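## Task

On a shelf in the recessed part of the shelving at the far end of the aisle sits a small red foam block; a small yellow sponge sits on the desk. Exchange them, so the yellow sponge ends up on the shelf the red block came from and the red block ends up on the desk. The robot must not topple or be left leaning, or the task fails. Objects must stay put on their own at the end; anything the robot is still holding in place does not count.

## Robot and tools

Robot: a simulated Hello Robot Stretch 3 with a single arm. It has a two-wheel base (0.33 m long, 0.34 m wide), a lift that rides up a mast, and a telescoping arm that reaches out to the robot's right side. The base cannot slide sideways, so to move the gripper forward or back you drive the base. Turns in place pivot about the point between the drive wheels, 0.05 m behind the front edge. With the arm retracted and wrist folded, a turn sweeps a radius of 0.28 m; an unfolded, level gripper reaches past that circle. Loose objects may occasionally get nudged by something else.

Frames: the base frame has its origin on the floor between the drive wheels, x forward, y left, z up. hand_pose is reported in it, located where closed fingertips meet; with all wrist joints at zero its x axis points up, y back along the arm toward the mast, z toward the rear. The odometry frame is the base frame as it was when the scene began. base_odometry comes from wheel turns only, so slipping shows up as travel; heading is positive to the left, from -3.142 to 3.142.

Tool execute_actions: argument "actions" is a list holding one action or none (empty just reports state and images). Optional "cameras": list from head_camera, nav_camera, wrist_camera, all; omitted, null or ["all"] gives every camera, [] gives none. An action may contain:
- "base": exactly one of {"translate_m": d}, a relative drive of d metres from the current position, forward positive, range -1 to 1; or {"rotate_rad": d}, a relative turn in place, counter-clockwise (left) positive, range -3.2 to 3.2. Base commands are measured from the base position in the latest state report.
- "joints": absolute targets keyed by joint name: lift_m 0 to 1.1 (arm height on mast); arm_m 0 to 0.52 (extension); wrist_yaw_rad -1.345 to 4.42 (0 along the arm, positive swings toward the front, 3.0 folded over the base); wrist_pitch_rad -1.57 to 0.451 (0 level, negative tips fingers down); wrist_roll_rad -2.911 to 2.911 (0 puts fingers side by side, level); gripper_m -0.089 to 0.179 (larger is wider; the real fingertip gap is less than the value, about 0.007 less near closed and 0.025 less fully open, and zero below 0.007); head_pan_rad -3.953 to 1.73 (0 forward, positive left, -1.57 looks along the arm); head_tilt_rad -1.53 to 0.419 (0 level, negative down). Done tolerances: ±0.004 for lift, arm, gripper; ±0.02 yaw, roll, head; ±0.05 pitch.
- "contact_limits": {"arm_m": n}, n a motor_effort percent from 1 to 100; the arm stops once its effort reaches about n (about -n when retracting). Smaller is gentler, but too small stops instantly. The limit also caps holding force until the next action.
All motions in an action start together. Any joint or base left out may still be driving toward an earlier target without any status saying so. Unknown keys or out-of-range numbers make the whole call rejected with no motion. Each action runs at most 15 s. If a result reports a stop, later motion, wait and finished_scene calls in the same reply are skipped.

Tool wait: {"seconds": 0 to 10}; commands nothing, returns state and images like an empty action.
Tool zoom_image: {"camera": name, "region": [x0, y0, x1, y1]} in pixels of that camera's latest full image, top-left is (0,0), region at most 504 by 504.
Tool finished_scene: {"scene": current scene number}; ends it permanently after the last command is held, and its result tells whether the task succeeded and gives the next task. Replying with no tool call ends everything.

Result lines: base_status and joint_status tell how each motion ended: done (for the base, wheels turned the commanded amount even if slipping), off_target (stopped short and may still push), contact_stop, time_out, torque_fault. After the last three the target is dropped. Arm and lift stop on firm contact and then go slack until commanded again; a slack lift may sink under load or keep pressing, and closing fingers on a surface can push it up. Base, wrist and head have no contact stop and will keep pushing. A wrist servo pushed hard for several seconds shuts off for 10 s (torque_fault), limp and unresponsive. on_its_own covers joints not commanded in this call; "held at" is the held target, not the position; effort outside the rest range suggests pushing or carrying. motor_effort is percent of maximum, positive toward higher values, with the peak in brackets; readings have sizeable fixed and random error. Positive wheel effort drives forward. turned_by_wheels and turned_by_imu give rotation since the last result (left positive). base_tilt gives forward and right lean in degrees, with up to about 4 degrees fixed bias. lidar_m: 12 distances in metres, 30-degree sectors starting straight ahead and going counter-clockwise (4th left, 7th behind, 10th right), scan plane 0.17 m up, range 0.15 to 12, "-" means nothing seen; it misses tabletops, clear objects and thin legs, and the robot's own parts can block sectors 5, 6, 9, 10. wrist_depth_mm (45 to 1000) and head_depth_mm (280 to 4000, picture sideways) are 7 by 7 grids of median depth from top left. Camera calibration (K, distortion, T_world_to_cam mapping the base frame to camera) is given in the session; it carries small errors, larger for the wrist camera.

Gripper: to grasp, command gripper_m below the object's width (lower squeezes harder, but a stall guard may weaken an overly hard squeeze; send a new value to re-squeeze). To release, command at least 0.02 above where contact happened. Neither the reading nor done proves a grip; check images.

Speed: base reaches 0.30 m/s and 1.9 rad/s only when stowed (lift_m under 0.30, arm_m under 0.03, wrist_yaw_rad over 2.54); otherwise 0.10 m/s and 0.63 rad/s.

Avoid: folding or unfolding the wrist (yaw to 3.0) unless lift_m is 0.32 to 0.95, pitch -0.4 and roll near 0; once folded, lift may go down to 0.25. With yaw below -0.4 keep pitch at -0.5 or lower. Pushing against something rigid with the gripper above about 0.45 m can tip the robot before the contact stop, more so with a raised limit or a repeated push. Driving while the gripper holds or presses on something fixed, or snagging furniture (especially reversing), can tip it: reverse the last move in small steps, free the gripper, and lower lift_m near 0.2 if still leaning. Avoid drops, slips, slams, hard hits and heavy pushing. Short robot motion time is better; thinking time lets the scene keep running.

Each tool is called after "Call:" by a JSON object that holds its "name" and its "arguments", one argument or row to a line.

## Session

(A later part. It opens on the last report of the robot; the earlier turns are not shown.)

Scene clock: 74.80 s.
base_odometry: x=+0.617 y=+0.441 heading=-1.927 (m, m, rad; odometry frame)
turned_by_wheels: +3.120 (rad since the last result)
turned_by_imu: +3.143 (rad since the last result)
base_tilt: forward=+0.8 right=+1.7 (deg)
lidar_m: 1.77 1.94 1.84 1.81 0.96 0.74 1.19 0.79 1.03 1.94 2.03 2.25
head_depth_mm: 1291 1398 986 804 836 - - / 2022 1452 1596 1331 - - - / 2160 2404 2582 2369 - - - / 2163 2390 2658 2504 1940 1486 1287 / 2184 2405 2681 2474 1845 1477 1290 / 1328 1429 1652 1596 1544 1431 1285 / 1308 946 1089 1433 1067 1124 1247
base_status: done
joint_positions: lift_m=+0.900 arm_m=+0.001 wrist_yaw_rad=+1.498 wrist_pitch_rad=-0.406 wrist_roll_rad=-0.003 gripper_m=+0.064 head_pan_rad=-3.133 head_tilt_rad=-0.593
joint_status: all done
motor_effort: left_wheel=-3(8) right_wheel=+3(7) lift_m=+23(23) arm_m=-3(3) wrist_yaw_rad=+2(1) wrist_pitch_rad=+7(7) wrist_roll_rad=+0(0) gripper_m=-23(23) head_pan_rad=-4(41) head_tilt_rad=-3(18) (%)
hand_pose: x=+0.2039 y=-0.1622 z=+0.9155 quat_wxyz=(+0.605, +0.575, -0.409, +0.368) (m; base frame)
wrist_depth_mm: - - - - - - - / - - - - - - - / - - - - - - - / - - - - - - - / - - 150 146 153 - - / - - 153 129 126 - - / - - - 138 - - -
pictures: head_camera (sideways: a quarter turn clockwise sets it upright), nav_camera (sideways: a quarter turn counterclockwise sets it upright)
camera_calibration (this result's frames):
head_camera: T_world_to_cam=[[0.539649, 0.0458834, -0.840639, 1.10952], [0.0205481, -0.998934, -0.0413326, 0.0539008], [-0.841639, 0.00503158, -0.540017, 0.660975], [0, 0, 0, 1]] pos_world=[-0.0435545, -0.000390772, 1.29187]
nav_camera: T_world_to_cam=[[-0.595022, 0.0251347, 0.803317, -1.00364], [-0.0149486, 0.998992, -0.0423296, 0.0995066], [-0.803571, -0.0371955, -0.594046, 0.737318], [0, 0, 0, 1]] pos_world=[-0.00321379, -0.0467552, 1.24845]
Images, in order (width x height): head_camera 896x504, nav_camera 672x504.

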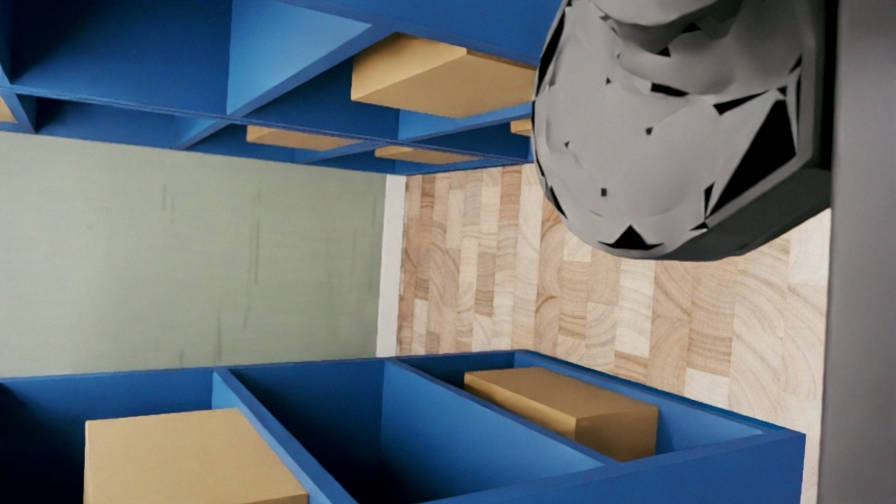

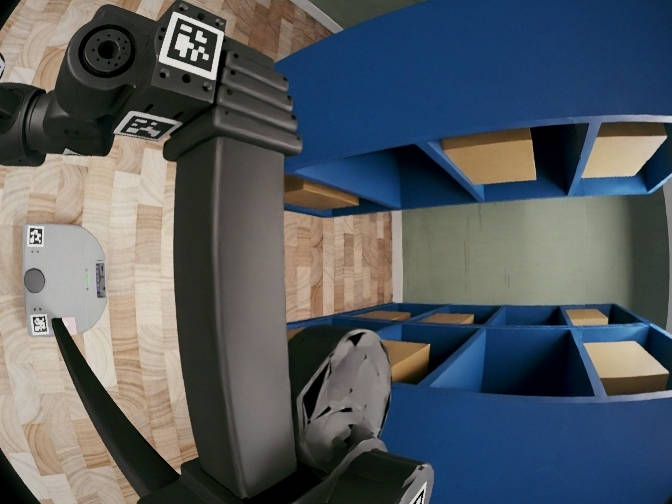

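Call:
{"name": "execute_actions", "arguments": {
  "actions": [
    {"base":{"rotate_rad":-0.035}}
  ],
  "cameras": []
}}

Call:
{"name": "execute_actions", "arguments": {
  "actions": [
    {"base":{"translate_m":-0.8}}
  ],
  "cameras": []
}}

Call:
{"name": "execute_actions", "arguments": {
  "actions": [
    {"base":{"translate_m":-0.6},"joints":{"head_pan_rad":-2.3,"head_tilt_rad":-0.4}}
  ],
  "cameras": ["head_camera","nav_camera"]
}}

Scene clock: 82.23 s.
base_odometry: x=+0.617 y=+0.441 heading=-1.962 (m, m, rad; odometry frame)
turned_by_wheels: -0.035 (rad since the last result)
turned_by_imu: -0.035 (rad since the last result)
base_tilt: forward=+0.6 right=+1.8 (deg)
lidar_m: 1.78 1.93 1.87 1.82 1.89 0.74 1.03 0.79 0.99 1.93 2.01 2.27
head_depth_mm: 1312 1391 722 785 841 - - / 1337 1439 1284 1149 - - - / 2161 2361 2540 2190 - - - / 2167 2390 2695 2517 1929 1480 1297 / 2161 2378 2679 2465 1855 1482 1295 / 2141 1476 1674 1671 1677 1450 1287 / 1278 1043 1615 1424 1154 1152 1223
base_status: done
joint_positions: lift_m=+0.900 arm_m=+0.001 wrist_yaw_rad=+1.498 wrist_pitch_rad=-0.406 wrist_roll_rad=-0.003 gripper_m=+0.064 head_pan_rad=-3.133 head_tilt_rad=-0.593
joint_status: not commanded
motor_effort: left_wheel=+1(2) right_wheel=-1(1) lift_m=+23(23) arm_m=-3(4) wrist_yaw_rad=+2(2) wrist_pitch_rad=+7(7) wrist_roll_rad=+0(0) gripper_m=-22(22) head_pan_rad=-4(3) head_tilt_rad=-3(3) (%)
hand_pose: x=+0.2039 y=-0.1622 z=+0.9155 quat_wxyz=(+0.605, +0.575, -0.409, +0.368) (m; base frame)
wrist_depth_mm: - - - - - - - / - - - - - - - / - - - - - - - / - - - - - - - / - - 150 146 153 - - / - - 153 129 126 - - / - - - 138 - - -
pictures: none
No camera images: the call's "cameras" was empty. Leave "cameras" out to get every camera's image.

Scene clock: 91.40 s.
base_odometry: x=+0.923 y=+1.181 heading=-1.962 (m, m, rad; odometry frame)
turned_by_wheels: +0.000 (rad since the last result)
turned_by_imu: -0.005 (rad since the last result)
base_tilt: forward=+0.7 right=+1.8 (deg)
lidar_m: 2.56 2.56 0.25 0.25 0.27 0.37 1.00 0.55 0.44 0.37 0.38 2.73
head_depth_mm: 1205 714 761 845 935 - - / 1434 1534 1255 1113 - - - / 1466 1622 1772 2012 - - - / 1463 1633 1801 2050 1937 1490 1292 / 1469 1623 1811 2049 1856 1482 1290 / 1484 1624 1841 2045 1860 1468 1274 / 1479 1646 1835 2044 1693 1214 1226
base_status: done
joint_positions: lift_m=+0.900 arm_m=+0.001 wrist_yaw_rad=+1.498 wrist_pitch_rad=-0.406 wrist_roll_rad=-0.003 gripper_m=+0.064 head_pan_rad=-3.133 head_tilt_rad=-0.593
joint_status: not commanded
motor_effort: left_wheel=+2(4) right_wheel=-1(6) lift_m=+24(24) arm_m=-2(3) wrist_yaw_rad=+2(3) wrist_pitch_rad=+7(7) wrist_roll_rad=+0(0) gripper_m=-22(23) head_pan_rad=-4(4) head_tilt_rad=-3(3) (%)
hand_pose: x=+0.2039 y=-0.1622 z=+0.9155 quat_wxyz=(+0.605, +0.575, -0.409, +0.368) (m; base frame)
wrist_depth_mm: - - - - - - - / - - - - - - - / - - - - - - - / - - - - - - - / - - 150 146 153 - - / - - 152 129 126 - - / - - - 138 - - -
pictures: none
No camera images: the call's "cameras" was empty. Leave "cameras" out to get every camera's image.

Scene clock: 98.57 s.
base_odometry: x=+1.152 y=+1.735 heading=-1.962 (m, m, rad; odometry frame)
turned_by_wheels: +0.000 (rad since the last result)
turned_by_imu: -0.004 (rad since the last result)
base_tilt: forward=+0.7 right=+1.6 (deg)
lidar_m: 3.15 0.37 0.27 0.33 0.29 0.33 1.13 1.20 0.41 0.39 0.40 0.55
head_depth_mm: 1105 1155 1214 1280 1337 1416 1409 / 1150 1239 1320 1408 1492 1583 1400 / 1052 1325 1408 1495 1589 1676 1442 / 945 1477 1553 1683 1485 1490 - / 903 1419 1494 1645 1386 1328 - / 990 1305 1364 1005 445 478 496 / 310 332 358 389 437 443 573
base_status: done
joint_positions: lift_m=+0.900 arm_m=+0.001 wrist_yaw_rad=+1.498 wrist_pitch_rad=-0.406 wrist_roll_rad=-0.003 gripper_m=+0.064 head_pan_rad=-2.307 head_tilt_rad=-0.409
joint_status: all done
motor_effort: left_wheel=+2(3) right_wheel=-2(5) lift_m=+23(23) arm_m=-3(3) wrist_yaw_rad=+3(2) wrist_pitch_rad=+7(7) wrist_roll_rad=+1(0) gripper_m=-22(23) head_pan_rad=+3(41) head_tilt_rad=+3(19) (%)
hand_pose: x=+0.2039 y=-0.1622 z=+0.9155 quat_wxyz=(+0.605, +0.575, -0.409, +0.368) (m; base frame)
wrist_depth_mm: - - - - 583 341 250 / - - - - 628 635 231 / 606 - - - 692 705 708 / 636 - - - 754 774 737 / 672 - 149 146 154 789 731 / 597 - 153 129 127 654 657 / 553 976 - 138 556 550 566
pictures: head_camera (sideways: a quarter turn clockwise sets it upright), nav_camera (sideways: a quarter turn counterclockwise sets it upright)
camera_calibration (this result's frames):
head_camera: T_world_to_cam=[[0.222745, 0.30716, -0.925223, 1.22178], [0.74306, -0.667853, -0.0428276, 0.0514499], [-0.631068, -0.677957, -0.376999, 0.447569], [0, 0, 0, 1]] pos_world=[-0.0279289, -0.0374886, 1.30135]
nav_camera: T_world_to_cam=[[-0.316454, -0.304093, 0.898546, -1.12952], [-0.749646, 0.660602, -0.0404477, 0.101548], [-0.581281, -0.686391, -0.437013, 0.531645], [0, 0, 0, 1]] pos_world=[0.0277184, -0.0456465, 1.25137]
Images, in order (width x height): head_camera 896x504, nav_camera 672x504.

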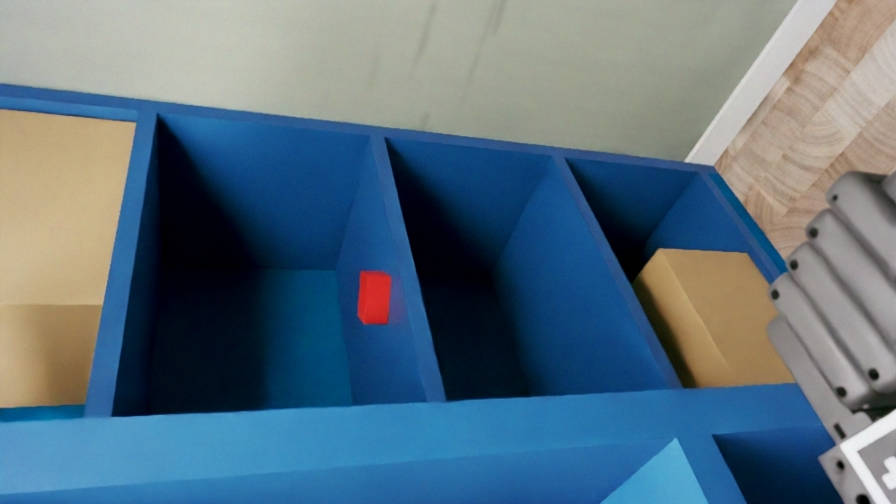

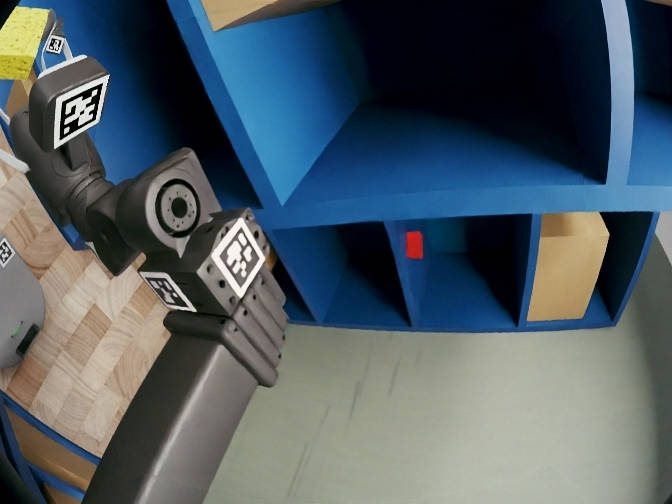

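Call:
{"name": "execute_actions", "arguments": {
  "actions": [
    {"base":{"rotate_rad":0.3}}
  ],
  "cameras": []
}}

Call:
{"name": "execute_actions", "arguments": {
  "actions": [
    {"base":{"translate_m":-0.6},"joints":{"head_pan_rad":-1.9,"head_tilt_rad":-0.5}}
  ],
  "cameras": ["head_camera","nav_camera"]
}}

Scene clock: 104.83 s.
base_odometry: x=+1.152 y=+1.735 heading=-1.662 (m, m, rad; odometry frame)
turned_by_wheels: +0.300 (rad since the last result)
turned_by_imu: +0.302 (rad since the last result)
base_tilt: forward=+0.8 right=+1.6 (deg)
lidar_m: 0.49 0.29 0.27 0.33 0.30 0.54 1.16 0.42 0.39 0.39 0.46 0.78
head_depth_mm: 899 1395 1446 1482 1500 1586 1404 / 914 1413 1510 1674 1426 1419 1406 / 334 1202 1436 1172 1418 1294 1356 / 329 352 376 405 443 482 - / 407 449 483 523 523 469 - / 514 645 718 737 559 444 863 / 527 695 744 782 555 412 852
base_status: done
joint_positions: lift_m=+0.900 arm_m=+0.001 wrist_yaw_rad=+1.498 wrist_pitch_rad=-0.406 wrist_roll_rad=-0.003 gripper_m=+0.064 head_pan_rad=-2.307 head_tilt_rad=-0.409
joint_status: not commanded
motor_effort: left_wheel=-3(6) right_wheel=+3(6) lift_m=+24(23) arm_m=-3(3) wrist_yaw_rad=+1(3) wrist_pitch_rad=+7(7) wrist_roll_rad=+0(1) gripper_m=-22(22) head_pan_rad=+4(4) head_tilt_rad=+3(3) (%)
hand_pose: x=+0.2039 y=-0.1622 z=+0.9155 quat_wxyz=(+0.605, +0.575, -0.409, +0.368) (m; base frame)
wrist_depth_mm: 393 563 - - - - 435 / 647 615 - - - - 482 / 580 654 - - - - 518 / 457 569 761 - - - 557 / 422 555 149 146 154 669 619 / 433 - 153 129 126 650 660 / 427 743 - 138 - 827 556
pictures: none
No camera images: the call's "cameras" was empty. Leave "cameras" out to get every camera's image.

Scene clock: 112.00 s.
base_odometry: x=+1.207 y=+2.333 heading=-1.662 (m, m, rad; odometry frame)
turned_by_wheels: +0.000 (rad since the last result)
turned_by_imu: -0.004 (rad since the last result)
base_tilt: forward=+0.8 right=+1.7 (deg)
lidar_m: 0.82 0.49 0.43 0.43 0.67 0.58 0.58 0.69 0.67 0.68 0.42 0.42
head_depth_mm: 815 998 1084 781 1210 999 - / 848 1003 1063 760 1269 993 - / 880 993 1052 761 1241 988 - / 907 990 1053 812 1234 984 - / 915 992 1049 802 1227 974 - / 910 988 1044 793 1221 969 1217 / 842 956 985 782 1022 935 1038
base_status: done
joint_positions: lift_m=+0.900 arm_m=+0.001 wrist_yaw_rad=+1.498 wrist_pitch_rad=-0.406 wrist_roll_rad=-0.003 gripper_m=+0.064 head_pan_rad=-1.907 head_tilt_rad=-0.494
joint_status: all done
motor_effort: left_wheel=-2(8) right_wheel=+2(3) lift_m=+22(23) arm_m=-3(3) wrist_yaw_rad=+1(1) wrist_pitch_rad=+7(7) wrist_roll_rad=+0(0) gripper_m=-23(23) head_pan_rad=+4(34) head_tilt_rad=-2(11) (%)
hand_pose: x=+0.2039 y=-0.1622 z=+0.9155 quat_wxyz=(+0.605, +0.575, -0.409, +0.368) (m; base frame)
wrist_depth_mm: 939 - - - - 216 198 / 877 910 - - - 226 213 / 780 814 - - - 243 229 / 891 876 - - - 262 249 / 767 849 149 146 154 287 271 / 673 - 153 129 126 313 301 / 599 - - 138 372 369 335
pictures: head_camera (sideways: a quarter turn clockwise sets it upright), nav_camera (sideways: a quarter turn counterclockwise sets it upright)
camera_calibration (this result's frames):
head_camera: T_world_to_cam=[[0.110993, 0.442449, -0.889899, 1.17637], [0.945677, -0.322341, -0.0423149, 0.0495418], [-0.305573, -0.83686, -0.454192, 0.546034], [0, 0, 0, 1]] pos_world=[-0.0105664, -0.0475616, 1.29695]
nav_camera: T_world_to_cam=[[-0.19768, -0.473776, 0.858172, -1.07759], [-0.946577, 0.319799, -0.0414911, 0.104103], [-0.254785, -0.820528, -0.511683, 0.626814], [0, 0, 0, 1]] pos_world=[0.0452268, -0.0295091, 1.2498]
Images, in order (width x height): head_camera 896x504, nav_camera 672x504.

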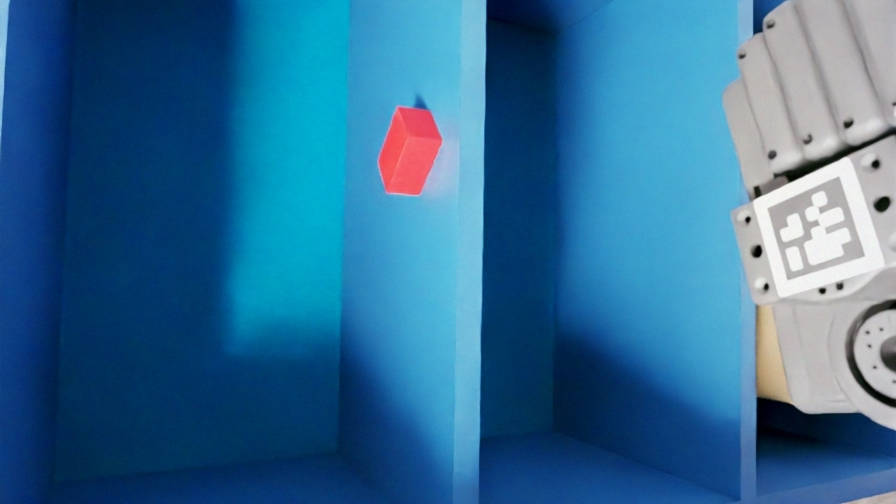

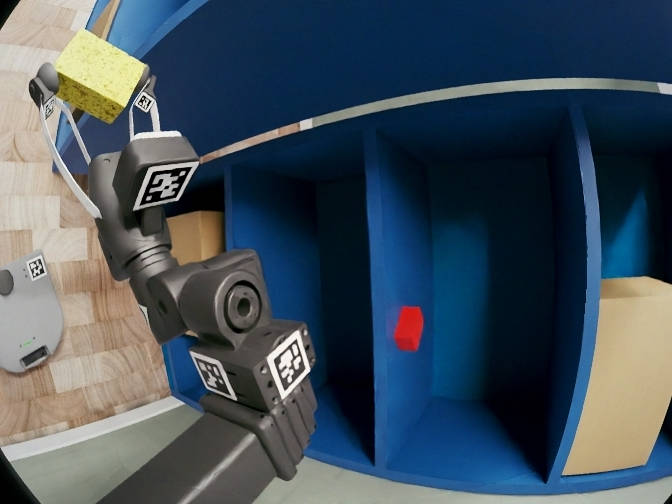

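Call:
{"name": "execute_actions", "arguments": {
  "actions": [
    {"base":{"translate_m":-0.15},"joints":{"lift_m":1.0}}
  ],
  "cameras": []
}}

Call:
{"name": "execute_actions", "arguments": {
  "actions": [
    {"joints":{"wrist_yaw_rad":0,"arm_m":0.15}}
  ],
  "cameras": []
}}

Call:
{"name": "execute_actions", "arguments": {
  "actions": [
    {"joints":{"arm_m":0.4}}
  ]
}}

Scene clock: 119.97 s.
base_odometry: x=+1.220 y=+2.482 heading=-1.663 (m, m, rad; odometry frame)
turned_by_wheels: +0.000 (rad since the last result)
turned_by_imu: -0.001 (rad since the last result)
base_tilt: forward=+0.7 right=+1.8 (deg)
lidar_m: 0.94 0.54 0.47 0.47 0.50 0.44 0.44 0.52 0.63 0.63 0.58 0.53
head_depth_mm: 820 937 985 781 - - 1004 / 845 959 1037 778 - - 1211 / 885 961 1030 766 - - 1205 / 877 953 1025 703 - - - / 877 944 1013 735 1230 - - / 874 947 1004 739 1225 - - / 867 938 1003 734 1202 918 945
base_status: done
joint_positions: lift_m=+1.000 arm_m=+0.001 wrist_yaw_rad=+1.498 wrist_pitch_rad=-0.406 wrist_roll_rad=-0.003 gripper_m=+0.064 head_pan_rad=-1.907 head_tilt_rad=-0.494
joint_status: all done
motor_effort: left_wheel=-2(8) right_wheel=+2(4) lift_m=+29(31) arm_m=-3(2) wrist_yaw_rad=+1(2) wrist_pitch_rad=+7(7) wrist_roll_rad=+0(0) gripper_m=-23(22) head_pan_rad=+3(4) head_tilt_rad=-3(2) (%)
hand_pose: x=+0.2039 y=-0.1622 z=+1.0152 quat_wxyz=(+0.605, +0.575, -0.409, +0.368) (m; base frame)
wrist_depth_mm: 991 - - - 625 332 321 / 666 - - - 384 356 344 / 995 962 - - 415 389 373 / - - - - 449 423 404 / 667 951 150 146 153 462 440 / 674 - 153 129 126 507 488 / 685 - - 138 603 594 541
pictures: none
No camera images: the call's "cameras" was empty. Leave "cameras" out to get every camera's image.

Scene clock: 122.33 s.
base_odometry: x=+1.220 y=+2.482 heading=-1.663 (m, m, rad; odometry frame)
turned_by_wheels: +0.000 (rad since the last result)
turned_by_imu: +0.000 (rad since the last result)
base_tilt: forward=+0.9 right=+1.6 (deg)
lidar_m: 0.93 0.54 0.47 0.47 0.50 0.44 0.44 0.52 0.63 0.63 0.58 0.53
head_depth_mm: 819 941 986 836 - - 1002 / 848 965 1035 - - 927 1207 / 879 960 1038 - 1195 956 1207 / 874 951 1023 - 1132 948 986 / 877 951 1012 - 1111 944 976 / 868 945 1007 - - 937 977 / 866 938 1005 649 1164 938 969
base_status: not commanded
joint_positions: lift_m=+1.000 arm_m=+0.150 wrist_yaw_rad=+0.002 wrist_pitch_rad=-0.406 wrist_roll_rad=-0.003 gripper_m=+0.064 head_pan_rad=-1.907 head_tilt_rad=-0.494
joint_status: all done
motor_effort: left_wheel=-3(2) right_wheel=+2(2) lift_m=+30(29) arm_m=+5(7) wrist_yaw_rad=-3(5) wrist_pitch_rad=+7(7) wrist_roll_rad=+0(0) gripper_m=-22(23) head_pan_rad=+4(4) head_tilt_rad=-4(2) (%)
hand_pose: x=-0.0211 y=-0.5205 z=+1.0152 quat_wxyz=(+0.694, +0.144, -0.691, -0.142) (m; base frame)
wrist_depth_mm: 349 460 667 657 618 582 550 / 355 454 544 551 548 555 553 / 343 363 366 368 370 295 351 / 375 327 298 278 280 275 280 / 421 485 149 147 153 257 243 / 449 - 153 129 126 786 737 / 454 620 651 138 636 671 688
pictures: none
No camera images: the call's "cameras" was empty. Leave "cameras" out to get every camera's image.

Scene clock: 125.40 s.
base_odometry: x=+1.220 y=+2.482 heading=-1.663 (m, m, rad; odometry frame)
turned_by_wheels: +0.000 (rad since the last result)
turned_by_imu: +0.000 (rad since the last result)
base_tilt: forward=+0.8 right=+1.9 (deg)
lidar_m: 0.94 0.54 0.47 0.47 0.50 0.44 0.44 0.52 0.63 0.63 0.58 0.53
head_depth_mm: 817 943 983 839 - - 1004 / 852 961 1029 - - 935 1197 / 877 957 1028 - 1144 950 1213 / 876 952 1019 689 1223 948 987 / 872 949 - 727 1207 941 980 / 872 943 - 697 1205 937 976 / 869 940 985 686 1204 930 966
base_status: not commanded
joint_positions: lift_m=+1.000 arm_m=+0.400 wrist_yaw_rad=+0.001 wrist_pitch_rad=-0.406 wrist_roll_rad=-0.003 gripper_m=+0.064 head_pan_rad=-1.907 head_tilt_rad=-0.494
joint_status: all done
motor_effort: left_wheel=-2(2) right_wheel=+2(2) lift_m=+29(29) arm_m=+5(5) wrist_yaw_rad=-1(2) wrist_pitch_rad=+7(7) wrist_roll_rad=+0(0) gripper_m=-22(23) head_pan_rad=+4(3) head_tilt_rad=-2(3) (%)
hand_pose: x=-0.0213 y=-0.7705 z=+1.0152 quat_wxyz=(+0.694, +0.143, -0.691, -0.142) (m; base frame)
wrist_depth_mm: 286 367 444 417 393 372 352 / 293 379 475 452 422 397 374 / 299 350 364 368 368 370 371 / 274 274 276 277 277 279 280 / 220 225 150 146 153 224 223 / 185 - 153 129 126 187 187 / 163 155 155 138 153 157 160
pictures: head_camera (sideways: a quarter turn clockwise sets it upright), nav_camera (sideways: a quarter turn counterclockwise sets it upright), wrist_camera
camera_calibration (this result's frames):
head_camera: T_world_to_cam=[[0.111048, 0.442745, -0.889745, 1.17617], [0.945715, -0.322232, -0.0423123, 0.0495381], [-0.305438, -0.836746, -0.454493, 0.546425], [0, 0, 0, 1]] pos_world=[-0.010561, -0.0475617, 1.29693]
nav_camera: T_world_to_cam=[[-0.197728, -0.47407, 0.857998, -1.07736], [-0.946604, 0.319716, -0.0414946, 0.104108], [-0.254645, -0.82039, -0.511974, 0.627191], [0, 0, 0, 1]] pos_world=[0.0452355, -0.0294885, 1.2498]
wrist_camera: T_world_to_cam=[[-0.999041, 0.0437335, 0.00224705, -0.000884582], [0.0219329, 0.544126, -0.838717, 1.30595], [-0.0379027, -0.837863, -0.544563, 0.0723229], [0, 0, 0, 1]] pos_world=[-0.0267857, -0.649963, 1.13471]
Images, in order (width x height): head_camera 896x504, nav_camera 672x504, wrist_camera 644x364.

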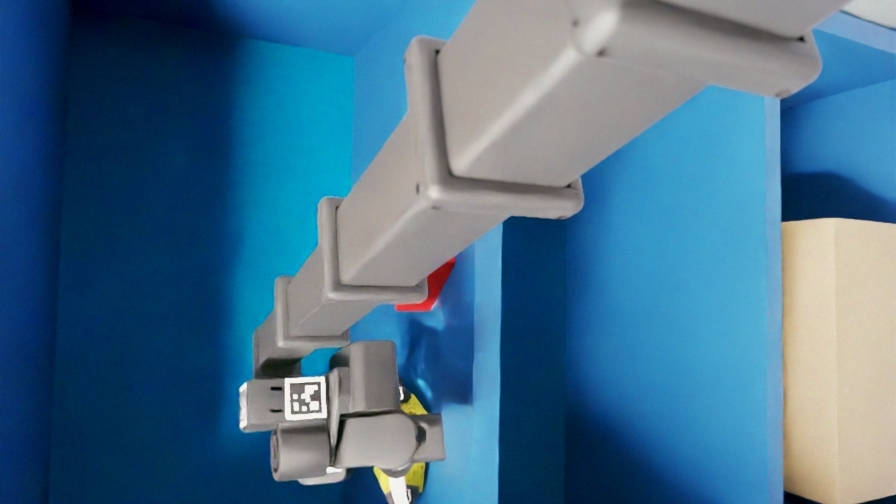

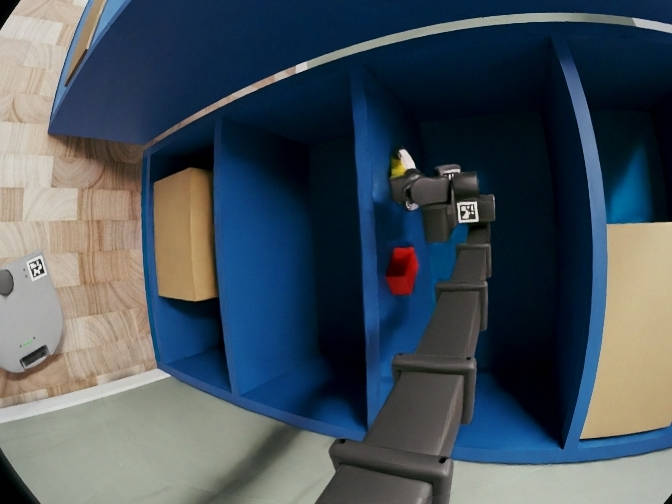

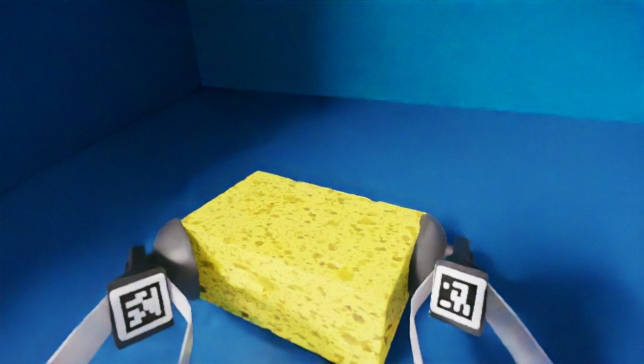

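Call:
{"name": "execute_actions", "arguments": {
  "actions": [
    {"joints":{"lift_m":0.995}}
  ],
  "cameras": []
}}

Call:
{"name": "execute_actions", "arguments": {
  "actions": [
    {"joints":{"gripper_m":0.15}}
  ],
  "cameras": []
}}

Call:
{"name": "execute_actions", "arguments": {
  "actions": [
    {"joints":{"arm_m":0.15}}
  ],
  "cameras": []
}}

Call:
{"name": "execute_actions", "arguments": {
  "actions": [
    {"base":{"rotate_rad":-0.28}}
  ],
  "cameras": ["wrist_camera"]
}}

Scene clock: 129.80 s.
base_odometry: x=+1.220 y=+2.482 heading=-1.663 (m, m, rad; odometry frame)
turned_by_wheels: +0.000 (rad since the last result)
turned_by_imu: +0.000 (rad since the last result)
base_tilt: forward=+0.6 right=+1.7 (deg)
lidar_m: 0.93 0.54 0.47 0.47 0.50 0.44 0.44 0.51 0.63 0.63 0.58 0.53
head_depth_mm: 822 942 986 811 - - 1000 / 850 958 1038 888 - 923 1203 / 884 963 1033 - 1141 954 1207 / 873 951 1021 686 1219 944 983 / 873 949 - 732 1201 946 979 / 871 944 - 697 1213 939 976 / 871 937 983 687 1199 935 974
base_status: not commanded
joint_positions: lift_m=+0.995 arm_m=+0.400 wrist_yaw_rad=+0.001 wrist_pitch_rad=-0.401 wrist_roll_rad=-0.003 gripper_m=+0.064 head_pan_rad=-1.907 head_tilt_rad=-0.494
joint_status: all done
motor_effort: left_wheel=-3(2) right_wheel=+2(3) lift_m=+22(27) arm_m=+4(5) wrist_yaw_rad=-2(1) wrist_pitch_rad=+5(7) wrist_roll_rad=+0(0) gripper_m=-23(23) head_pan_rad=+3(4) head_tilt_rad=-3(2) (%)
hand_pose: x=-0.0213 y=-0.7712 z=+1.0117 quat_wxyz=(+0.694, +0.142, -0.691, -0.141) (m; base frame)
wrist_depth_mm: 286 368 444 417 394 372 350 / 291 375 471 446 424 400 377 / 298 349 359 364 362 365 367 / 270 270 259 272 272 273 273 / 216 221 149 146 153 219 219 / 181 - 153 128 126 182 183 / 160 151 155 139 150 154 157
pictures: none
No camera images: the call's "cameras" was empty. Leave "cameras" out to get every camera's image.

Scene clock: 131.17 s.
base_odometry: x=+1.220 y=+2.482 heading=-1.663 (m, m, rad; odometry frame)
turned_by_wheels: +0.000 (rad since the last result)
turned_by_imu: +0.000 (rad since the last result)
base_tilt: forward=+0.7 right=+1.6 (deg)
lidar_m: 0.94 0.54 0.47 0.47 0.50 0.44 0.44 0.52 0.63 0.63 0.58 0.53
head_depth_mm: 819 941 985 812 - - 1000 / 852 959 1036 894 - 927 1207 / 881 957 1031 - 1146 957 1209 / 876 953 1015 685 1216 952 986 / 873 952 - 732 1214 944 983 / 867 944 - 698 1209 935 974 / 869 942 991 688 1196 935 969
base_status: not commanded
joint_positions: lift_m=+0.995 arm_m=+0.400 wrist_yaw_rad=+0.001 wrist_pitch_rad=-0.403 wrist_roll_rad=-0.003 gripper_m=+0.150 head_pan_rad=-1.907 head_tilt_rad=-0.494
joint_status: all done
motor_effort: left_wheel=-2(1) right_wheel=+2(2) lift_m=+21(23) arm_m=+5(5) wrist_yaw_rad=-1(0) wrist_pitch_rad=+6(6) wrist_roll_rad=+0(0) gripper_m=+1(96) head_pan_rad=+4(3) head_tilt_rad=-3(3) (%)
hand_pose: x=-0.0213 y=-0.7710 z=+1.0113 quat_wxyz=(+0.694, +0.142, -0.691, -0.141) (m; base frame)
wrist_depth_mm: 286 369 443 417 391 370 351 / 291 377 472 444 422 399 375 / 298 349 356 358 358 360 361 / 267 267 256 271 270 272 273 / 215 224 148 148 160 227 218 / 185 180 155 129 170 - 182 / - 154 155 140 151 151 156
pictures: none
No camera images: the call's "cameras" was empty. Leave "cameras" out to get every camera's image.

Scene clock: 134.23 s.
base_odometry: x=+1.220 y=+2.482 heading=-1.663 (m, m, rad; odometry frame)
turned_by_wheels: +0.000 (rad since the last result)
turned_by_imu: +0.000 (rad since the last result)
base_tilt: forward=+0.5 right=+1.7 (deg)
lidar_m: 0.94 0.54 0.47 0.47 0.50 0.44 0.44 0.52 0.63 0.63 0.58 0.53
head_depth_mm: 820 941 987 786 - - 1003 / 851 963 1035 884 - 909 1198 / 882 957 1039 - 1153 953 1207 / 877 953 1026 - 1150 951 978 / 873 952 1023 - - 943 980 / 870 949 1004 - - 932 976 / 870 943 1006 719 1158 930 966
base_status: not commanded
joint_positions: lift_m=+0.995 arm_m=+0.150 wrist_yaw_rad=+0.001 wrist_pitch_rad=-0.404 wrist_roll_rad=-0.003 gripper_m=+0.150 head_pan_rad=-1.907 head_tilt_rad=-0.494
joint_status: all done
motor_effort: left_wheel=-3(3) right_wheel=+2(2) lift_m=+22(23) arm_m=-3(4) wrist_yaw_rad=+0(2) wrist_pitch_rad=+6(6) wrist_roll_rad=+0(0) gripper_m=+0(0) head_pan_rad=+3(4) head_tilt_rad=-3(3) (%)
hand_pose: x=-0.0213 y=-0.5214 z=+1.0111 quat_wxyz=(+0.694, +0.142, -0.691, -0.142) (m; base frame)
wrist_depth_mm: 352 461 664 651 616 580 554 / 355 446 528 369 539 542 548 / 342 359 359 351 361 284 322 / 375 330 300 285 271 272 273 / 415 538 837 906 867 252 238 / 434 596 748 779 774 - 724 / - 583 665 669 672 650 673
pictures: none
No camera images: the call's "cameras" was empty. Leave "cameras" out to get every camera's image.

Scene clock: 135.97 s.
base_odometry: x=+1.220 y=+2.482 heading=-1.942 (m, m, rad; odometry frame)
turned_by_wheels: -0.280 (rad since the last result)
turned_by_imu: -0.282 (rad since the last result)
base_tilt: forward=+0.8 right=+1.6 (deg)
lidar_m: 0.70 0.63 0.49 0.47 0.60 0.45 0.44 0.46 0.62 0.63 0.66 0.53
head_depth_mm: 576 613 655 665 - - 769 / 626 675 706 724 - 943 973 / 743 839 882 - 1030 965 1127 / 913 999 1073 - 1140 978 1226 / 893 972 1036 - - 945 1158 / 863 937 1002 - - 938 943 / 836 908 973 645 1128 935 897
base_status: done
joint_positions: lift_m=+0.995 arm_m=+0.150 wrist_yaw_rad=+0.001 wrist_pitch_rad=-0.404 wrist_roll_rad=-0.003 gripper_m=+0.150 head_pan_rad=-1.907 head_tilt_rad=-0.494
joint_status: not commanded
motor_effort: left_wheel=+2(8) right_wheel=-2(6) lift_m=+23(22) arm_m=-3(3) wrist_yaw_rad=-1(0) wrist_pitch_rad=+6(6) wrist_roll_rad=+0(0) gripper_m=+0(0) head_pan_rad=+4(3) head_tilt_rad=-3(3) (%)
hand_pose: x=-0.0213 y=-0.5214 z=+1.0110 quat_wxyz=(+0.694, +0.142, -0.691, -0.142) (m; base frame)
wrist_depth_mm: 600 610 618 625 629 612 430 / 496 481 527 534 538 539 432 / 331 335 337 298 361 360 364 / 268 270 269 271 271 273 277 / 586 270 860 854 874 568 420 / 587 771 778 767 772 - 436 / - 654 670 662 663 645 421
pictures: wrist_camera
camera_calibration (this result's frames):
wrist_camera: T_world_to_cam=[[-0.999039, 0.0437808, 0.00214075, -0.0116469], [0.0219573, 0.542121, -0.840013, 1.16717], [-0.037937, -0.839159, -0.542561, 0.276076], [0, 0, 0, 1]] pos_world=[-0.0267901, -0.400564, 1.13025]
Images, in order (width x height): wrist_camera 644x364.

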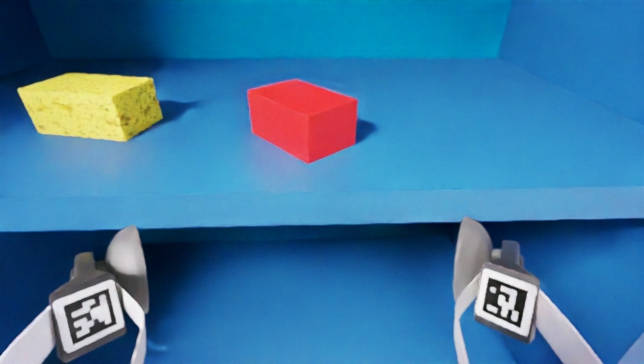

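Call:
{"name": "execute_actions", "arguments": {
  "actions": [
    {"joints":{"arm_m":0.34}}
  ],
  "cameras": ["wrist_camera"]
}}

Call:
{"name": "execute_actions", "arguments": {
  "actions": [
    {"joints":{"gripper_m":0.045}}
  ],
  "cameras": ["wrist_camera"]
}}

Call:
{"name": "execute_actions", "arguments": {
  "actions": [
    {"joints":{"lift_m":1.03}}
  ],
  "cameras": ["wrist_camera"]
}}

Scene clock: 142.00 s.
base_odometry: x=+1.220 y=+2.482 heading=-1.942 (m, m, rad; odometry frame)
turned_by_wheels: +0.000 (rad since the last result)
turned_by_imu: +0.000 (rad since the last result)
base_tilt: forward=+0.9 right=+1.9 (deg)
lidar_m: 0.70 0.63 0.49 0.47 0.60 0.46 0.44 0.46 0.62 0.63 0.66 0.53
head_depth_mm: 577 614 660 679 - - 770 / 626 675 708 727 - 937 965 / 743 842 872 - 1079 978 1137 / 912 999 1054 - 1186 977 1241 / 890 968 1026 702 1229 944 1163 / 862 940 - 651 1182 938 948 / 840 909 962 648 1157 934 896
base_status: not commanded
joint_positions: lift_m=+0.995 arm_m=+0.340 wrist_yaw_rad=+0.001 wrist_pitch_rad=-0.404 wrist_roll_rad=-0.003 gripper_m=+0.150 head_pan_rad=-1.907 head_tilt_rad=-0.494
joint_status: all done
motor_effort: left_wheel=+1(3) right_wheel=-2(2) lift_m=+22(23) arm_m=+5(4) wrist_yaw_rad=+0(1) wrist_pitch_rad=+6(6) wrist_roll_rad=+1(0) gripper_m=+1(1) head_pan_rad=+3(4) head_tilt_rad=-2(3) (%)
hand_pose: x=-0.0213 y=-0.7108 z=+1.0110 quat_wxyz=(+0.694, +0.142, -0.691, -0.142) (m; base frame)
wrist_depth_mm: 434 435 440 444 448 453 432 / 457 463 468 470 479 485 435 / 353 356 358 357 359 362 360 / 267 267 268 258 270 270 272 / 208 224 153 148 217 225 219 / 185 179 162 123 170 - 181 / - 155 150 123 151 151 156
pictures: wrist_camera
camera_calibration (this result's frames):
wrist_camera: T_world_to_cam=[[-0.999038, 0.0438051, 0.00214138, -0.00334329], [0.0219706, 0.542134, -0.840005, 1.26985], [-0.0379574, -0.83915, -0.542574, 0.117149], [0, 0, 0, 1]] pos_world=[-0.0267927, -0.589974, 1.13025]
Images, in order (width x height): wrist_camera 644x364.

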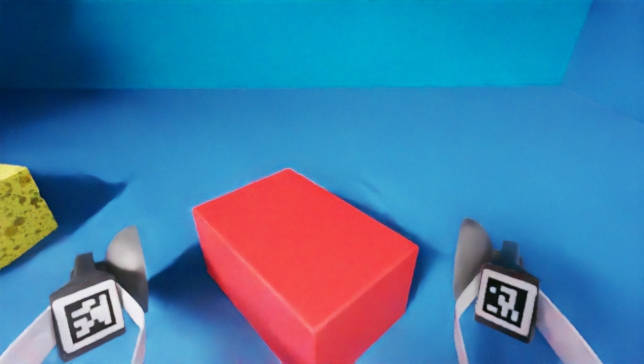

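Scene clock: 143.53 s.
base_odometry: x=+1.220 y=+2.482 heading=-1.942 (m, m, rad; odometry frame)
turned_by_wheels: +0.000 (rad since the last result)
turned_by_imu: +0.000 (rad since the last result)
base_tilt: forward=+0.6 right=+1.7 (deg)
lidar_m: 0.70 0.63 0.49 0.47 0.59 0.46 0.44 0.46 0.62 0.63 0.65 0.53
head_depth_mm: 577 616 657 680 - - 772 / 627 674 704 729 - 933 964 / 742 842 870 - 1091 975 1134 / 912 995 1051 - 1189 978 1226 / 892 966 1032 703 1224 939 1161 / 864 938 - 652 1188 939 940 / 837 900 960 641 1151 933 900
base_status: not commanded
joint_positions: lift_m=+0.995 arm_m=+0.340 wrist_yaw_rad=+0.000 wrist_pitch_rad=-0.404 wrist_roll_rad=-0.003 gripper_m=+0.046 head_pan_rad=-1.907 head_tilt_rad=-0.494
joint_status: all done
motor_effort: left_wheel=+3(2) right_wheel=-2(2) lift_m=+23(23) arm_m=+4(4) wrist_yaw_rad=-1(1) wrist_pitch_rad=+6(6) wrist_roll_rad=+1(0) gripper_m=-15(99) head_pan_rad=+3(4) head_tilt_rad=-3(2) (%)
hand_pose: x=-0.0215 y=-0.7108 z=+1.0110 quat_wxyz=(+0.694, +0.142, -0.691, -0.142) (m; base frame)
wrist_depth_mm: 430 433 439 444 447 452 436 / 461 463 470 470 478 486 434 / 352 353 356 358 361 361 362 / 268 268 192 203 271 270 270 / 207 215 151 147 225 216 218 / 179 183 126 133 169 181 182 / 155 150 147 147 151 155 156
pictures: wrist_camera
camera_calibration (this result's frames):
wrist_camera: T_world_to_cam=[[-0.999015, 0.0443192, 0.00214177, -0.00309387], [0.0222493, 0.542122, -0.840005, 1.26985], [-0.0383895, -0.83913, -0.542574, 0.117146], [0, 0, 0, 1]] pos_world=[-0.0268469, -0.589976, 1.13025]
Images, in order (width x height): wrist_camera 644x364.

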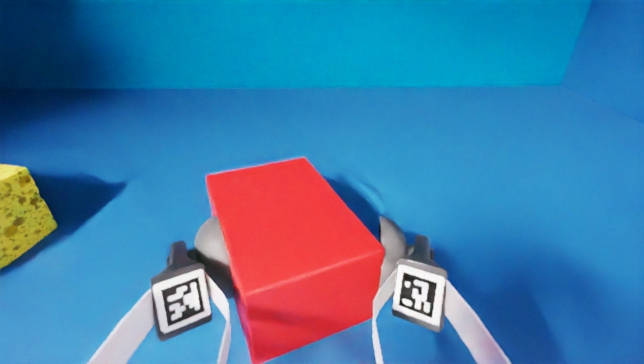

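Scene clock: 144.67 s.
base_odometry: x=+1.220 y=+2.482 heading=-1.942 (m, m, rad; odometry frame)
turned_by_wheels: +0.000 (rad since the last result)
turned_by_imu: +0.000 (rad since the last result)
base_tilt: forward=+0.6 right=+1.7 (deg)
lidar_m: 0.70 0.63 0.49 0.47 0.60 0.45 0.44 0.46 0.62 0.63 0.66 0.53
head_depth_mm: 577 615 654 - - 744 760 / 627 673 691 - 836 889 949 / 740 840 - 951 1001 970 1134 / 910 995 - 754 1188 977 1232 / 890 958 1019 750 1224 942 1157 / 862 918 - 693 1180 936 953 / 840 900 962 648 1150 928 903
base_status: not commanded
joint_positions: lift_m=+1.030 arm_m=+0.340 wrist_yaw_rad=+0.000 wrist_pitch_rad=-0.407 wrist_roll_rad=-0.003 gripper_m=+0.046 head_pan_rad=-1.907 head_tilt_rad=-0.494
joint_status: all done
motor_effort: left_wheel=+2(3) right_wheel=-2(2) lift_m=+30(29) arm_m=+5(5) wrist_yaw_rad=+0(1) wrist_pitch_rad=+8(8) wrist_roll_rad=+0(0) gripper_m=-15(15) head_pan_rad=+4(3) head_tilt_rad=-3(2) (%)
hand_pose: x=-0.0215 y=-0.7105 z=+1.0450 quat_wxyz=(+0.694, +0.143, -0.691, -0.143) (m; base frame)
wrist_depth_mm: 433 435 439 442 450 453 433 / 467 468 477 479 487 491 431 / 436 437 439 444 445 444 415 / 330 331 194 304 333 336 336 / 223 266 151 147 280 269 269 / 215 223 125 134 209 224 225 / 192 186 181 156 187 193 193
pictures: wrist_camera
camera_calibration (this result's frames):
wrist_camera: T_world_to_cam=[[-0.999015, 0.0443143, 0.00227887, -0.00333073], [0.0222495, 0.5447, -0.838336, 1.29829], [-0.0383916, -0.837459, -0.545149, 0.139788], [0, 0, 0, 1]] pos_world=[-0.0268471, -0.589965, 1.16462]
Images, in order (width x height): wrist_camera 644x364.

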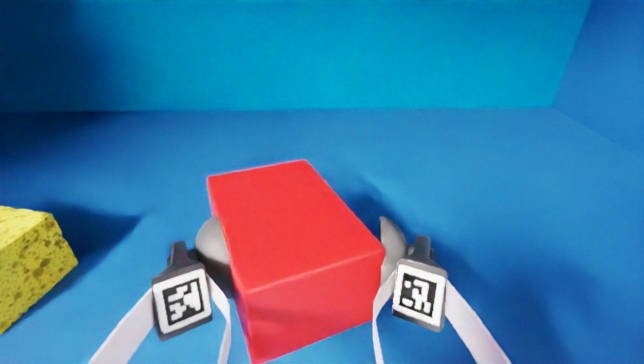

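Call:
{"name": "execute_actions", "arguments": {
  "actions": [
    {"joints":{"arm_m":0,"gripper_m":0.03}}
  ],
  "cameras": []
}}

Call:
{"name": "execute_actions", "arguments": {
  "actions": [
    {"base":{"rotate_rad":0.28},"joints":{"lift_m":0.75,"wrist_yaw_rad":1.5,"head_pan_rad":0,"head_tilt_rad":-0.8}}
  ],
  "cameras": []
}}

Call:
{"name": "execute_actions", "arguments": {
  "actions": [
    {"base":{"translate_m":0.65},"joints":{"wrist_yaw_rad":3.0,"lift_m":0.45}}
  ],
  "cameras": []
}}

Call:
{"name": "execute_actions", "arguments": {
  "actions": [
    {"base":{"rotate_rad":-0.3},"joints":{"lift_m":0.28}}
  ]
}}

Scene clock: 152.07 s.
base_odometry: x=+1.220 y=+2.482 heading=-1.942 (m, m, rad; odometry frame)
turned_by_wheels: +0.000 (rad since the last result)
turned_by_imu: +0.000 (rad since the last result)
base_tilt: forward=+0.8 right=+1.6 (deg)
lidar_m: 0.70 0.63 0.49 0.47 0.60 0.45 0.44 0.46 0.63 0.63 0.66 0.53
head_depth_mm: 577 617 657 - - - - / 629 671 704 - - - - / 742 841 870 - - - - / 907 999 1075 - - - - / 893 969 1035 771 - - - / 866 939 1002 765 - - - / 836 905 973 738 - 904 898
base_status: not commanded
joint_positions: lift_m=+1.030 arm_m=+0.001 wrist_yaw_rad=+0.000 wrist_pitch_rad=-0.407 wrist_roll_rad=-0.003 gripper_m=+0.031 head_pan_rad=-1.907 head_tilt_rad=-0.494
joint_status: all done
motor_effort: left_wheel=+1(2) right_wheel=-2(2) lift_m=+29(29) arm_m=-2(3) wrist_yaw_rad=+0(0) wrist_pitch_rad=+8(8) wrist_roll_rad=+0(0) gripper_m=-22(83) head_pan_rad=+3(3) head_tilt_rad=-2(2) (%)
hand_pose: x=-0.0215 y=-0.3715 z=+1.0449 quat_wxyz=(+0.694, +0.144, -0.691, -0.143) (m; base frame)
wrist_depth_mm: 636 761 764 769 777 631 432 / 586 543 661 659 663 597 433 / 436 440 443 444 444 449 427 / 577 883 194 206 - 601 456 / 631 911 151 146 978 642 495 / 630 829 124 132 - 654 493 / 646 687 666 154 681 650 503
pictures: none
No camera images: the call's "cameras" was empty. Leave "cameras" out to get every camera's image.

Scene clock: 155.43 s.
base_odometry: x=+1.220 y=+2.482 heading=-1.663 (m, m, rad; odometry frame)
turned_by_wheels: +0.280 (rad since the last result)
turned_by_imu: +0.282 (rad since the last result)
base_tilt: forward=+0.8 right=+1.7 (deg)
lidar_m: 0.93 0.54 0.47 0.47 0.50 0.44 0.44 0.52 0.63 0.63 0.58 0.53
head_depth_mm: 3505 3579 2516 1552 998 856 455 / 3703 3597 2490 1945 1567 1291 781 / 3806 3543 2503 1928 1574 1315 1143 / 3608 3133 2279 1837 1555 1315 1130 / 1211 1283 1297 1549 1506 1324 1129 / 1228 936 1076 1162 1419 1241 1133 / 1230 811 1088 859 919 1043 1079
base_status: done
joint_positions: lift_m=+0.750 arm_m=+0.001 wrist_yaw_rad=+1.498 wrist_pitch_rad=-0.408 wrist_roll_rad=-0.003 gripper_m=+0.031 head_pan_rad=-0.007 head_tilt_rad=-0.790
joint_status: all done
motor_effort: left_wheel=-3(7) right_wheel=+2(5) lift_m=+24(27) arm_m=-3(4) wrist_yaw_rad=+3(4) wrist_pitch_rad=+8(8) wrist_roll_rad=+0(0) gripper_m=-21(21) head_pan_rad=+3(42) head_tilt_rad=-5(22) (%)
hand_pose: x=+0.2037 y=-0.1623 z=+0.7651 quat_wxyz=(+0.606, +0.576, -0.408, +0.367) (m; base frame)
wrist_depth_mm: 817 886 - - 380 331 321 / 884 882 - - 381 358 344 / 886 903 - - 416 387 369 / 673 - 194 205 453 422 404 / 663 - 151 147 484 465 441 / 677 - 124 132 - 514 485 / 692 927 946 154 633 573 546
pictures: none
No camera images: the call's "cameras" was empty. Leave "cameras" out to get every camera's image.

Scene clock: 163.00 s.
base_odometry: x=+1.161 y=+1.835 heading=-1.663 (m, m, rad; odometry frame)
turned_by_wheels: +0.000 (rad since the last result)
turned_by_imu: +0.004 (rad since the last result)
base_tilt: forward=+0.7 right=+1.8 (deg)
lidar_m: 0.55 0.34 0.39 0.28 0.31 0.60 1.06 0.93 0.35 0.37 0.42 0.83
head_depth_mm: 3083 3329 2541 1955 1568 1333 1147 / 3144 3361 2516 1952 1591 1323 1146 / 3259 3526 2510 1919 1561 1325 1137 / 3217 3195 2374 1866 1524 1322 1134 / 667 736 870 883 1072 1217 1129 / 686 743 587 726 728 794 981 / 714 766 548 637 597 642 682
base_status: done
joint_positions: lift_m=+0.450 arm_m=+0.001 wrist_yaw_rad=+2.998 wrist_pitch_rad=-0.408 wrist_roll_rad=-0.003 gripper_m=+0.031 head_pan_rad=-0.007 head_tilt_rad=-0.790
joint_status: all done
motor_effort: left_wheel=-4(4) right_wheel=+3(5) lift_m=+23(23) arm_m=-3(3) wrist_yaw_rad=+3(3) wrist_pitch_rad=+8(8) wrist_roll_rad=+0(0) gripper_m=-21(20) head_pan_rad=+3(3) head_tilt_rad=-4(4) (%)
hand_pose: x=+0.0110 y=+0.0776 z=+0.4651 quat_wxyz=(+0.193, +0.700, +0.094, +0.682) (m; base frame)
wrist_depth_mm: - 295 297 378 386 388 308 / 864 - 320 305 298 289 282 / 593 - 349 819 815 614 617 / 451 - 193 206 891 471 461 / 484 482 146 146 651 418 402 / 555 543 124 132 - 455 437 / 613 600 135 154 547 506 492
pictures: none
No camera images: the call's "cameras" was empty. Leave "cameras" out to get every camera's image.

Scene clock: 165.37 s.
base_odometry: x=+1.161 y=+1.835 heading=-1.963 (m, m, rad; odometry frame)
turned_by_wheels: -0.300 (rad since the last result)
turned_by_imu: -0.302 (rad since the last result)
base_tilt: forward=+0.9 right=+1.7 (deg)
lidar_m: 3.24 0.41 0.34 0.32 0.28 0.40 1.05 1.10 0.36 0.35 0.37 0.51
head_depth_mm: 3196 3477 2540 1000 981 1006 933 / 3213 3448 2534 1953 1497 1296 1128 / 3150 3337 2486 1939 1564 1318 1140 / 3187 3470 2505 1937 1562 1320 1133 / 3212 3485 2475 1903 1561 1310 1131 / 3198 3418 2421 1886 1434 1282 1104 / 3194 3064 856 899 878 927 913
base_status: done
joint_positions: lift_m=+0.280 arm_m=+0.001 wrist_yaw_rad=+2.998 wrist_pitch_rad=-0.408 wrist_roll_rad=-0.003 gripper_m=+0.031 head_pan_rad=-0.007 head_tilt_rad=-0.790
joint_status: all done
motor_effort: left_wheel=+3(8) right_wheel=-3(7) lift_m=+24(24) arm_m=-3(3) wrist_yaw_rad=+1(3) wrist_pitch_rad=+8(8) wrist_roll_rad=+0(0) gripper_m=-21(21) head_pan_rad=+3(3) head_tilt_rad=-4(3) (%)
hand_pose: x=+0.0110 y=+0.0776 z=+0.2950 quat_wxyz=(+0.193, +0.700, +0.094, +0.682) (m; base frame)
wrist_depth_mm: - 316 682 723 508 509 512 / 271 - 744 782 409 373 402 / 299 - 758 806 422 412 442 / 329 - 192 207 450 460 497 / 366 358 145 146 486 510 551 / 403 410 124 132 - 529 539 / 412 - 134 145 448 461 463
pictures: head_camera (sideways: a quarter turn clockwise sets it upright), nav_camera (sideways: a quarter turn counterclockwise sets it upright), wrist_camera
camera_calibration (this result's frames):
head_camera: T_world_to_cam=[[-0.69485, -0.0363532, -0.718236, 0.957489], [-0.0128165, 0.999189, -0.0381743, 0.0499823], [0.719041, -0.0173201, -0.694752, 0.852743], [0, 0, 0, 1]] pos_world=[0.0527947, -0.000364391, 1.28206]
nav_camera: T_world_to_cam=[[0.740711, -0.0354623, 0.670887, -0.839191], [-0.00910147, -0.999044, -0.0427596, 0.10002], [0.671762, 0.0255664, -0.740326, 0.918586], [0, 0, 0, 1]] pos_world=[0.0054369, 0.0466795, 1.24733]
wrist_camera: T_world_to_cam=[[0.982377, -0.186897, 0.00234307, -0.00798384], [-0.100162, -0.53698, -0.837628, 0.324631], [0.157808, 0.822631, -0.546237, 0.261461], [0, 0, 0, 1]] pos_world=[-0.000901662, -0.0422576, 0.414758]
Images, in order (width x height): head_camera 896x504, nav_camera 672x504, wrist_camera 644x364.

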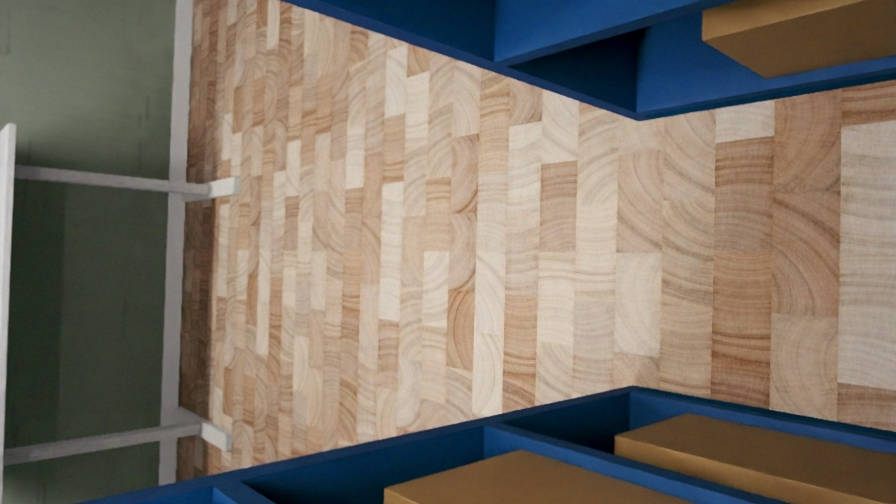

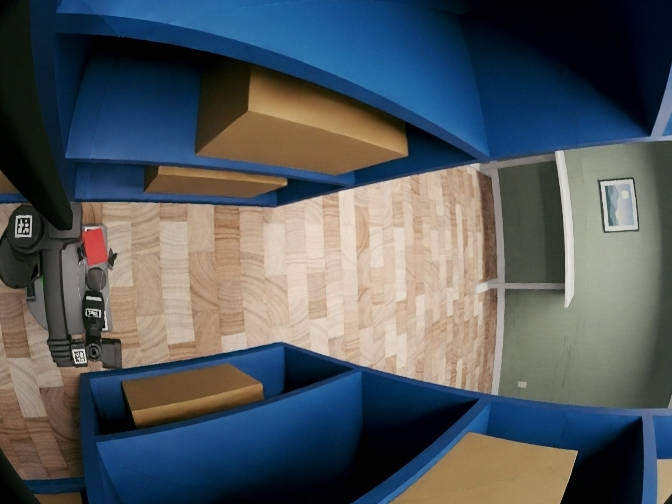

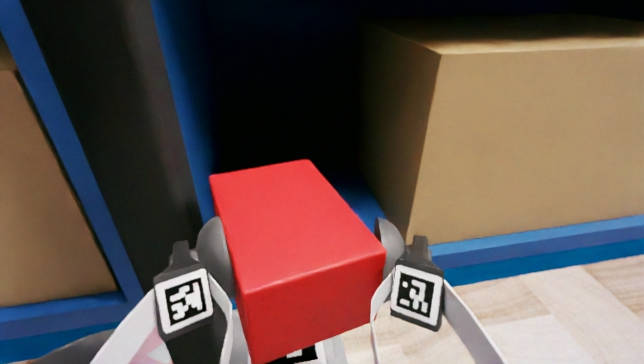

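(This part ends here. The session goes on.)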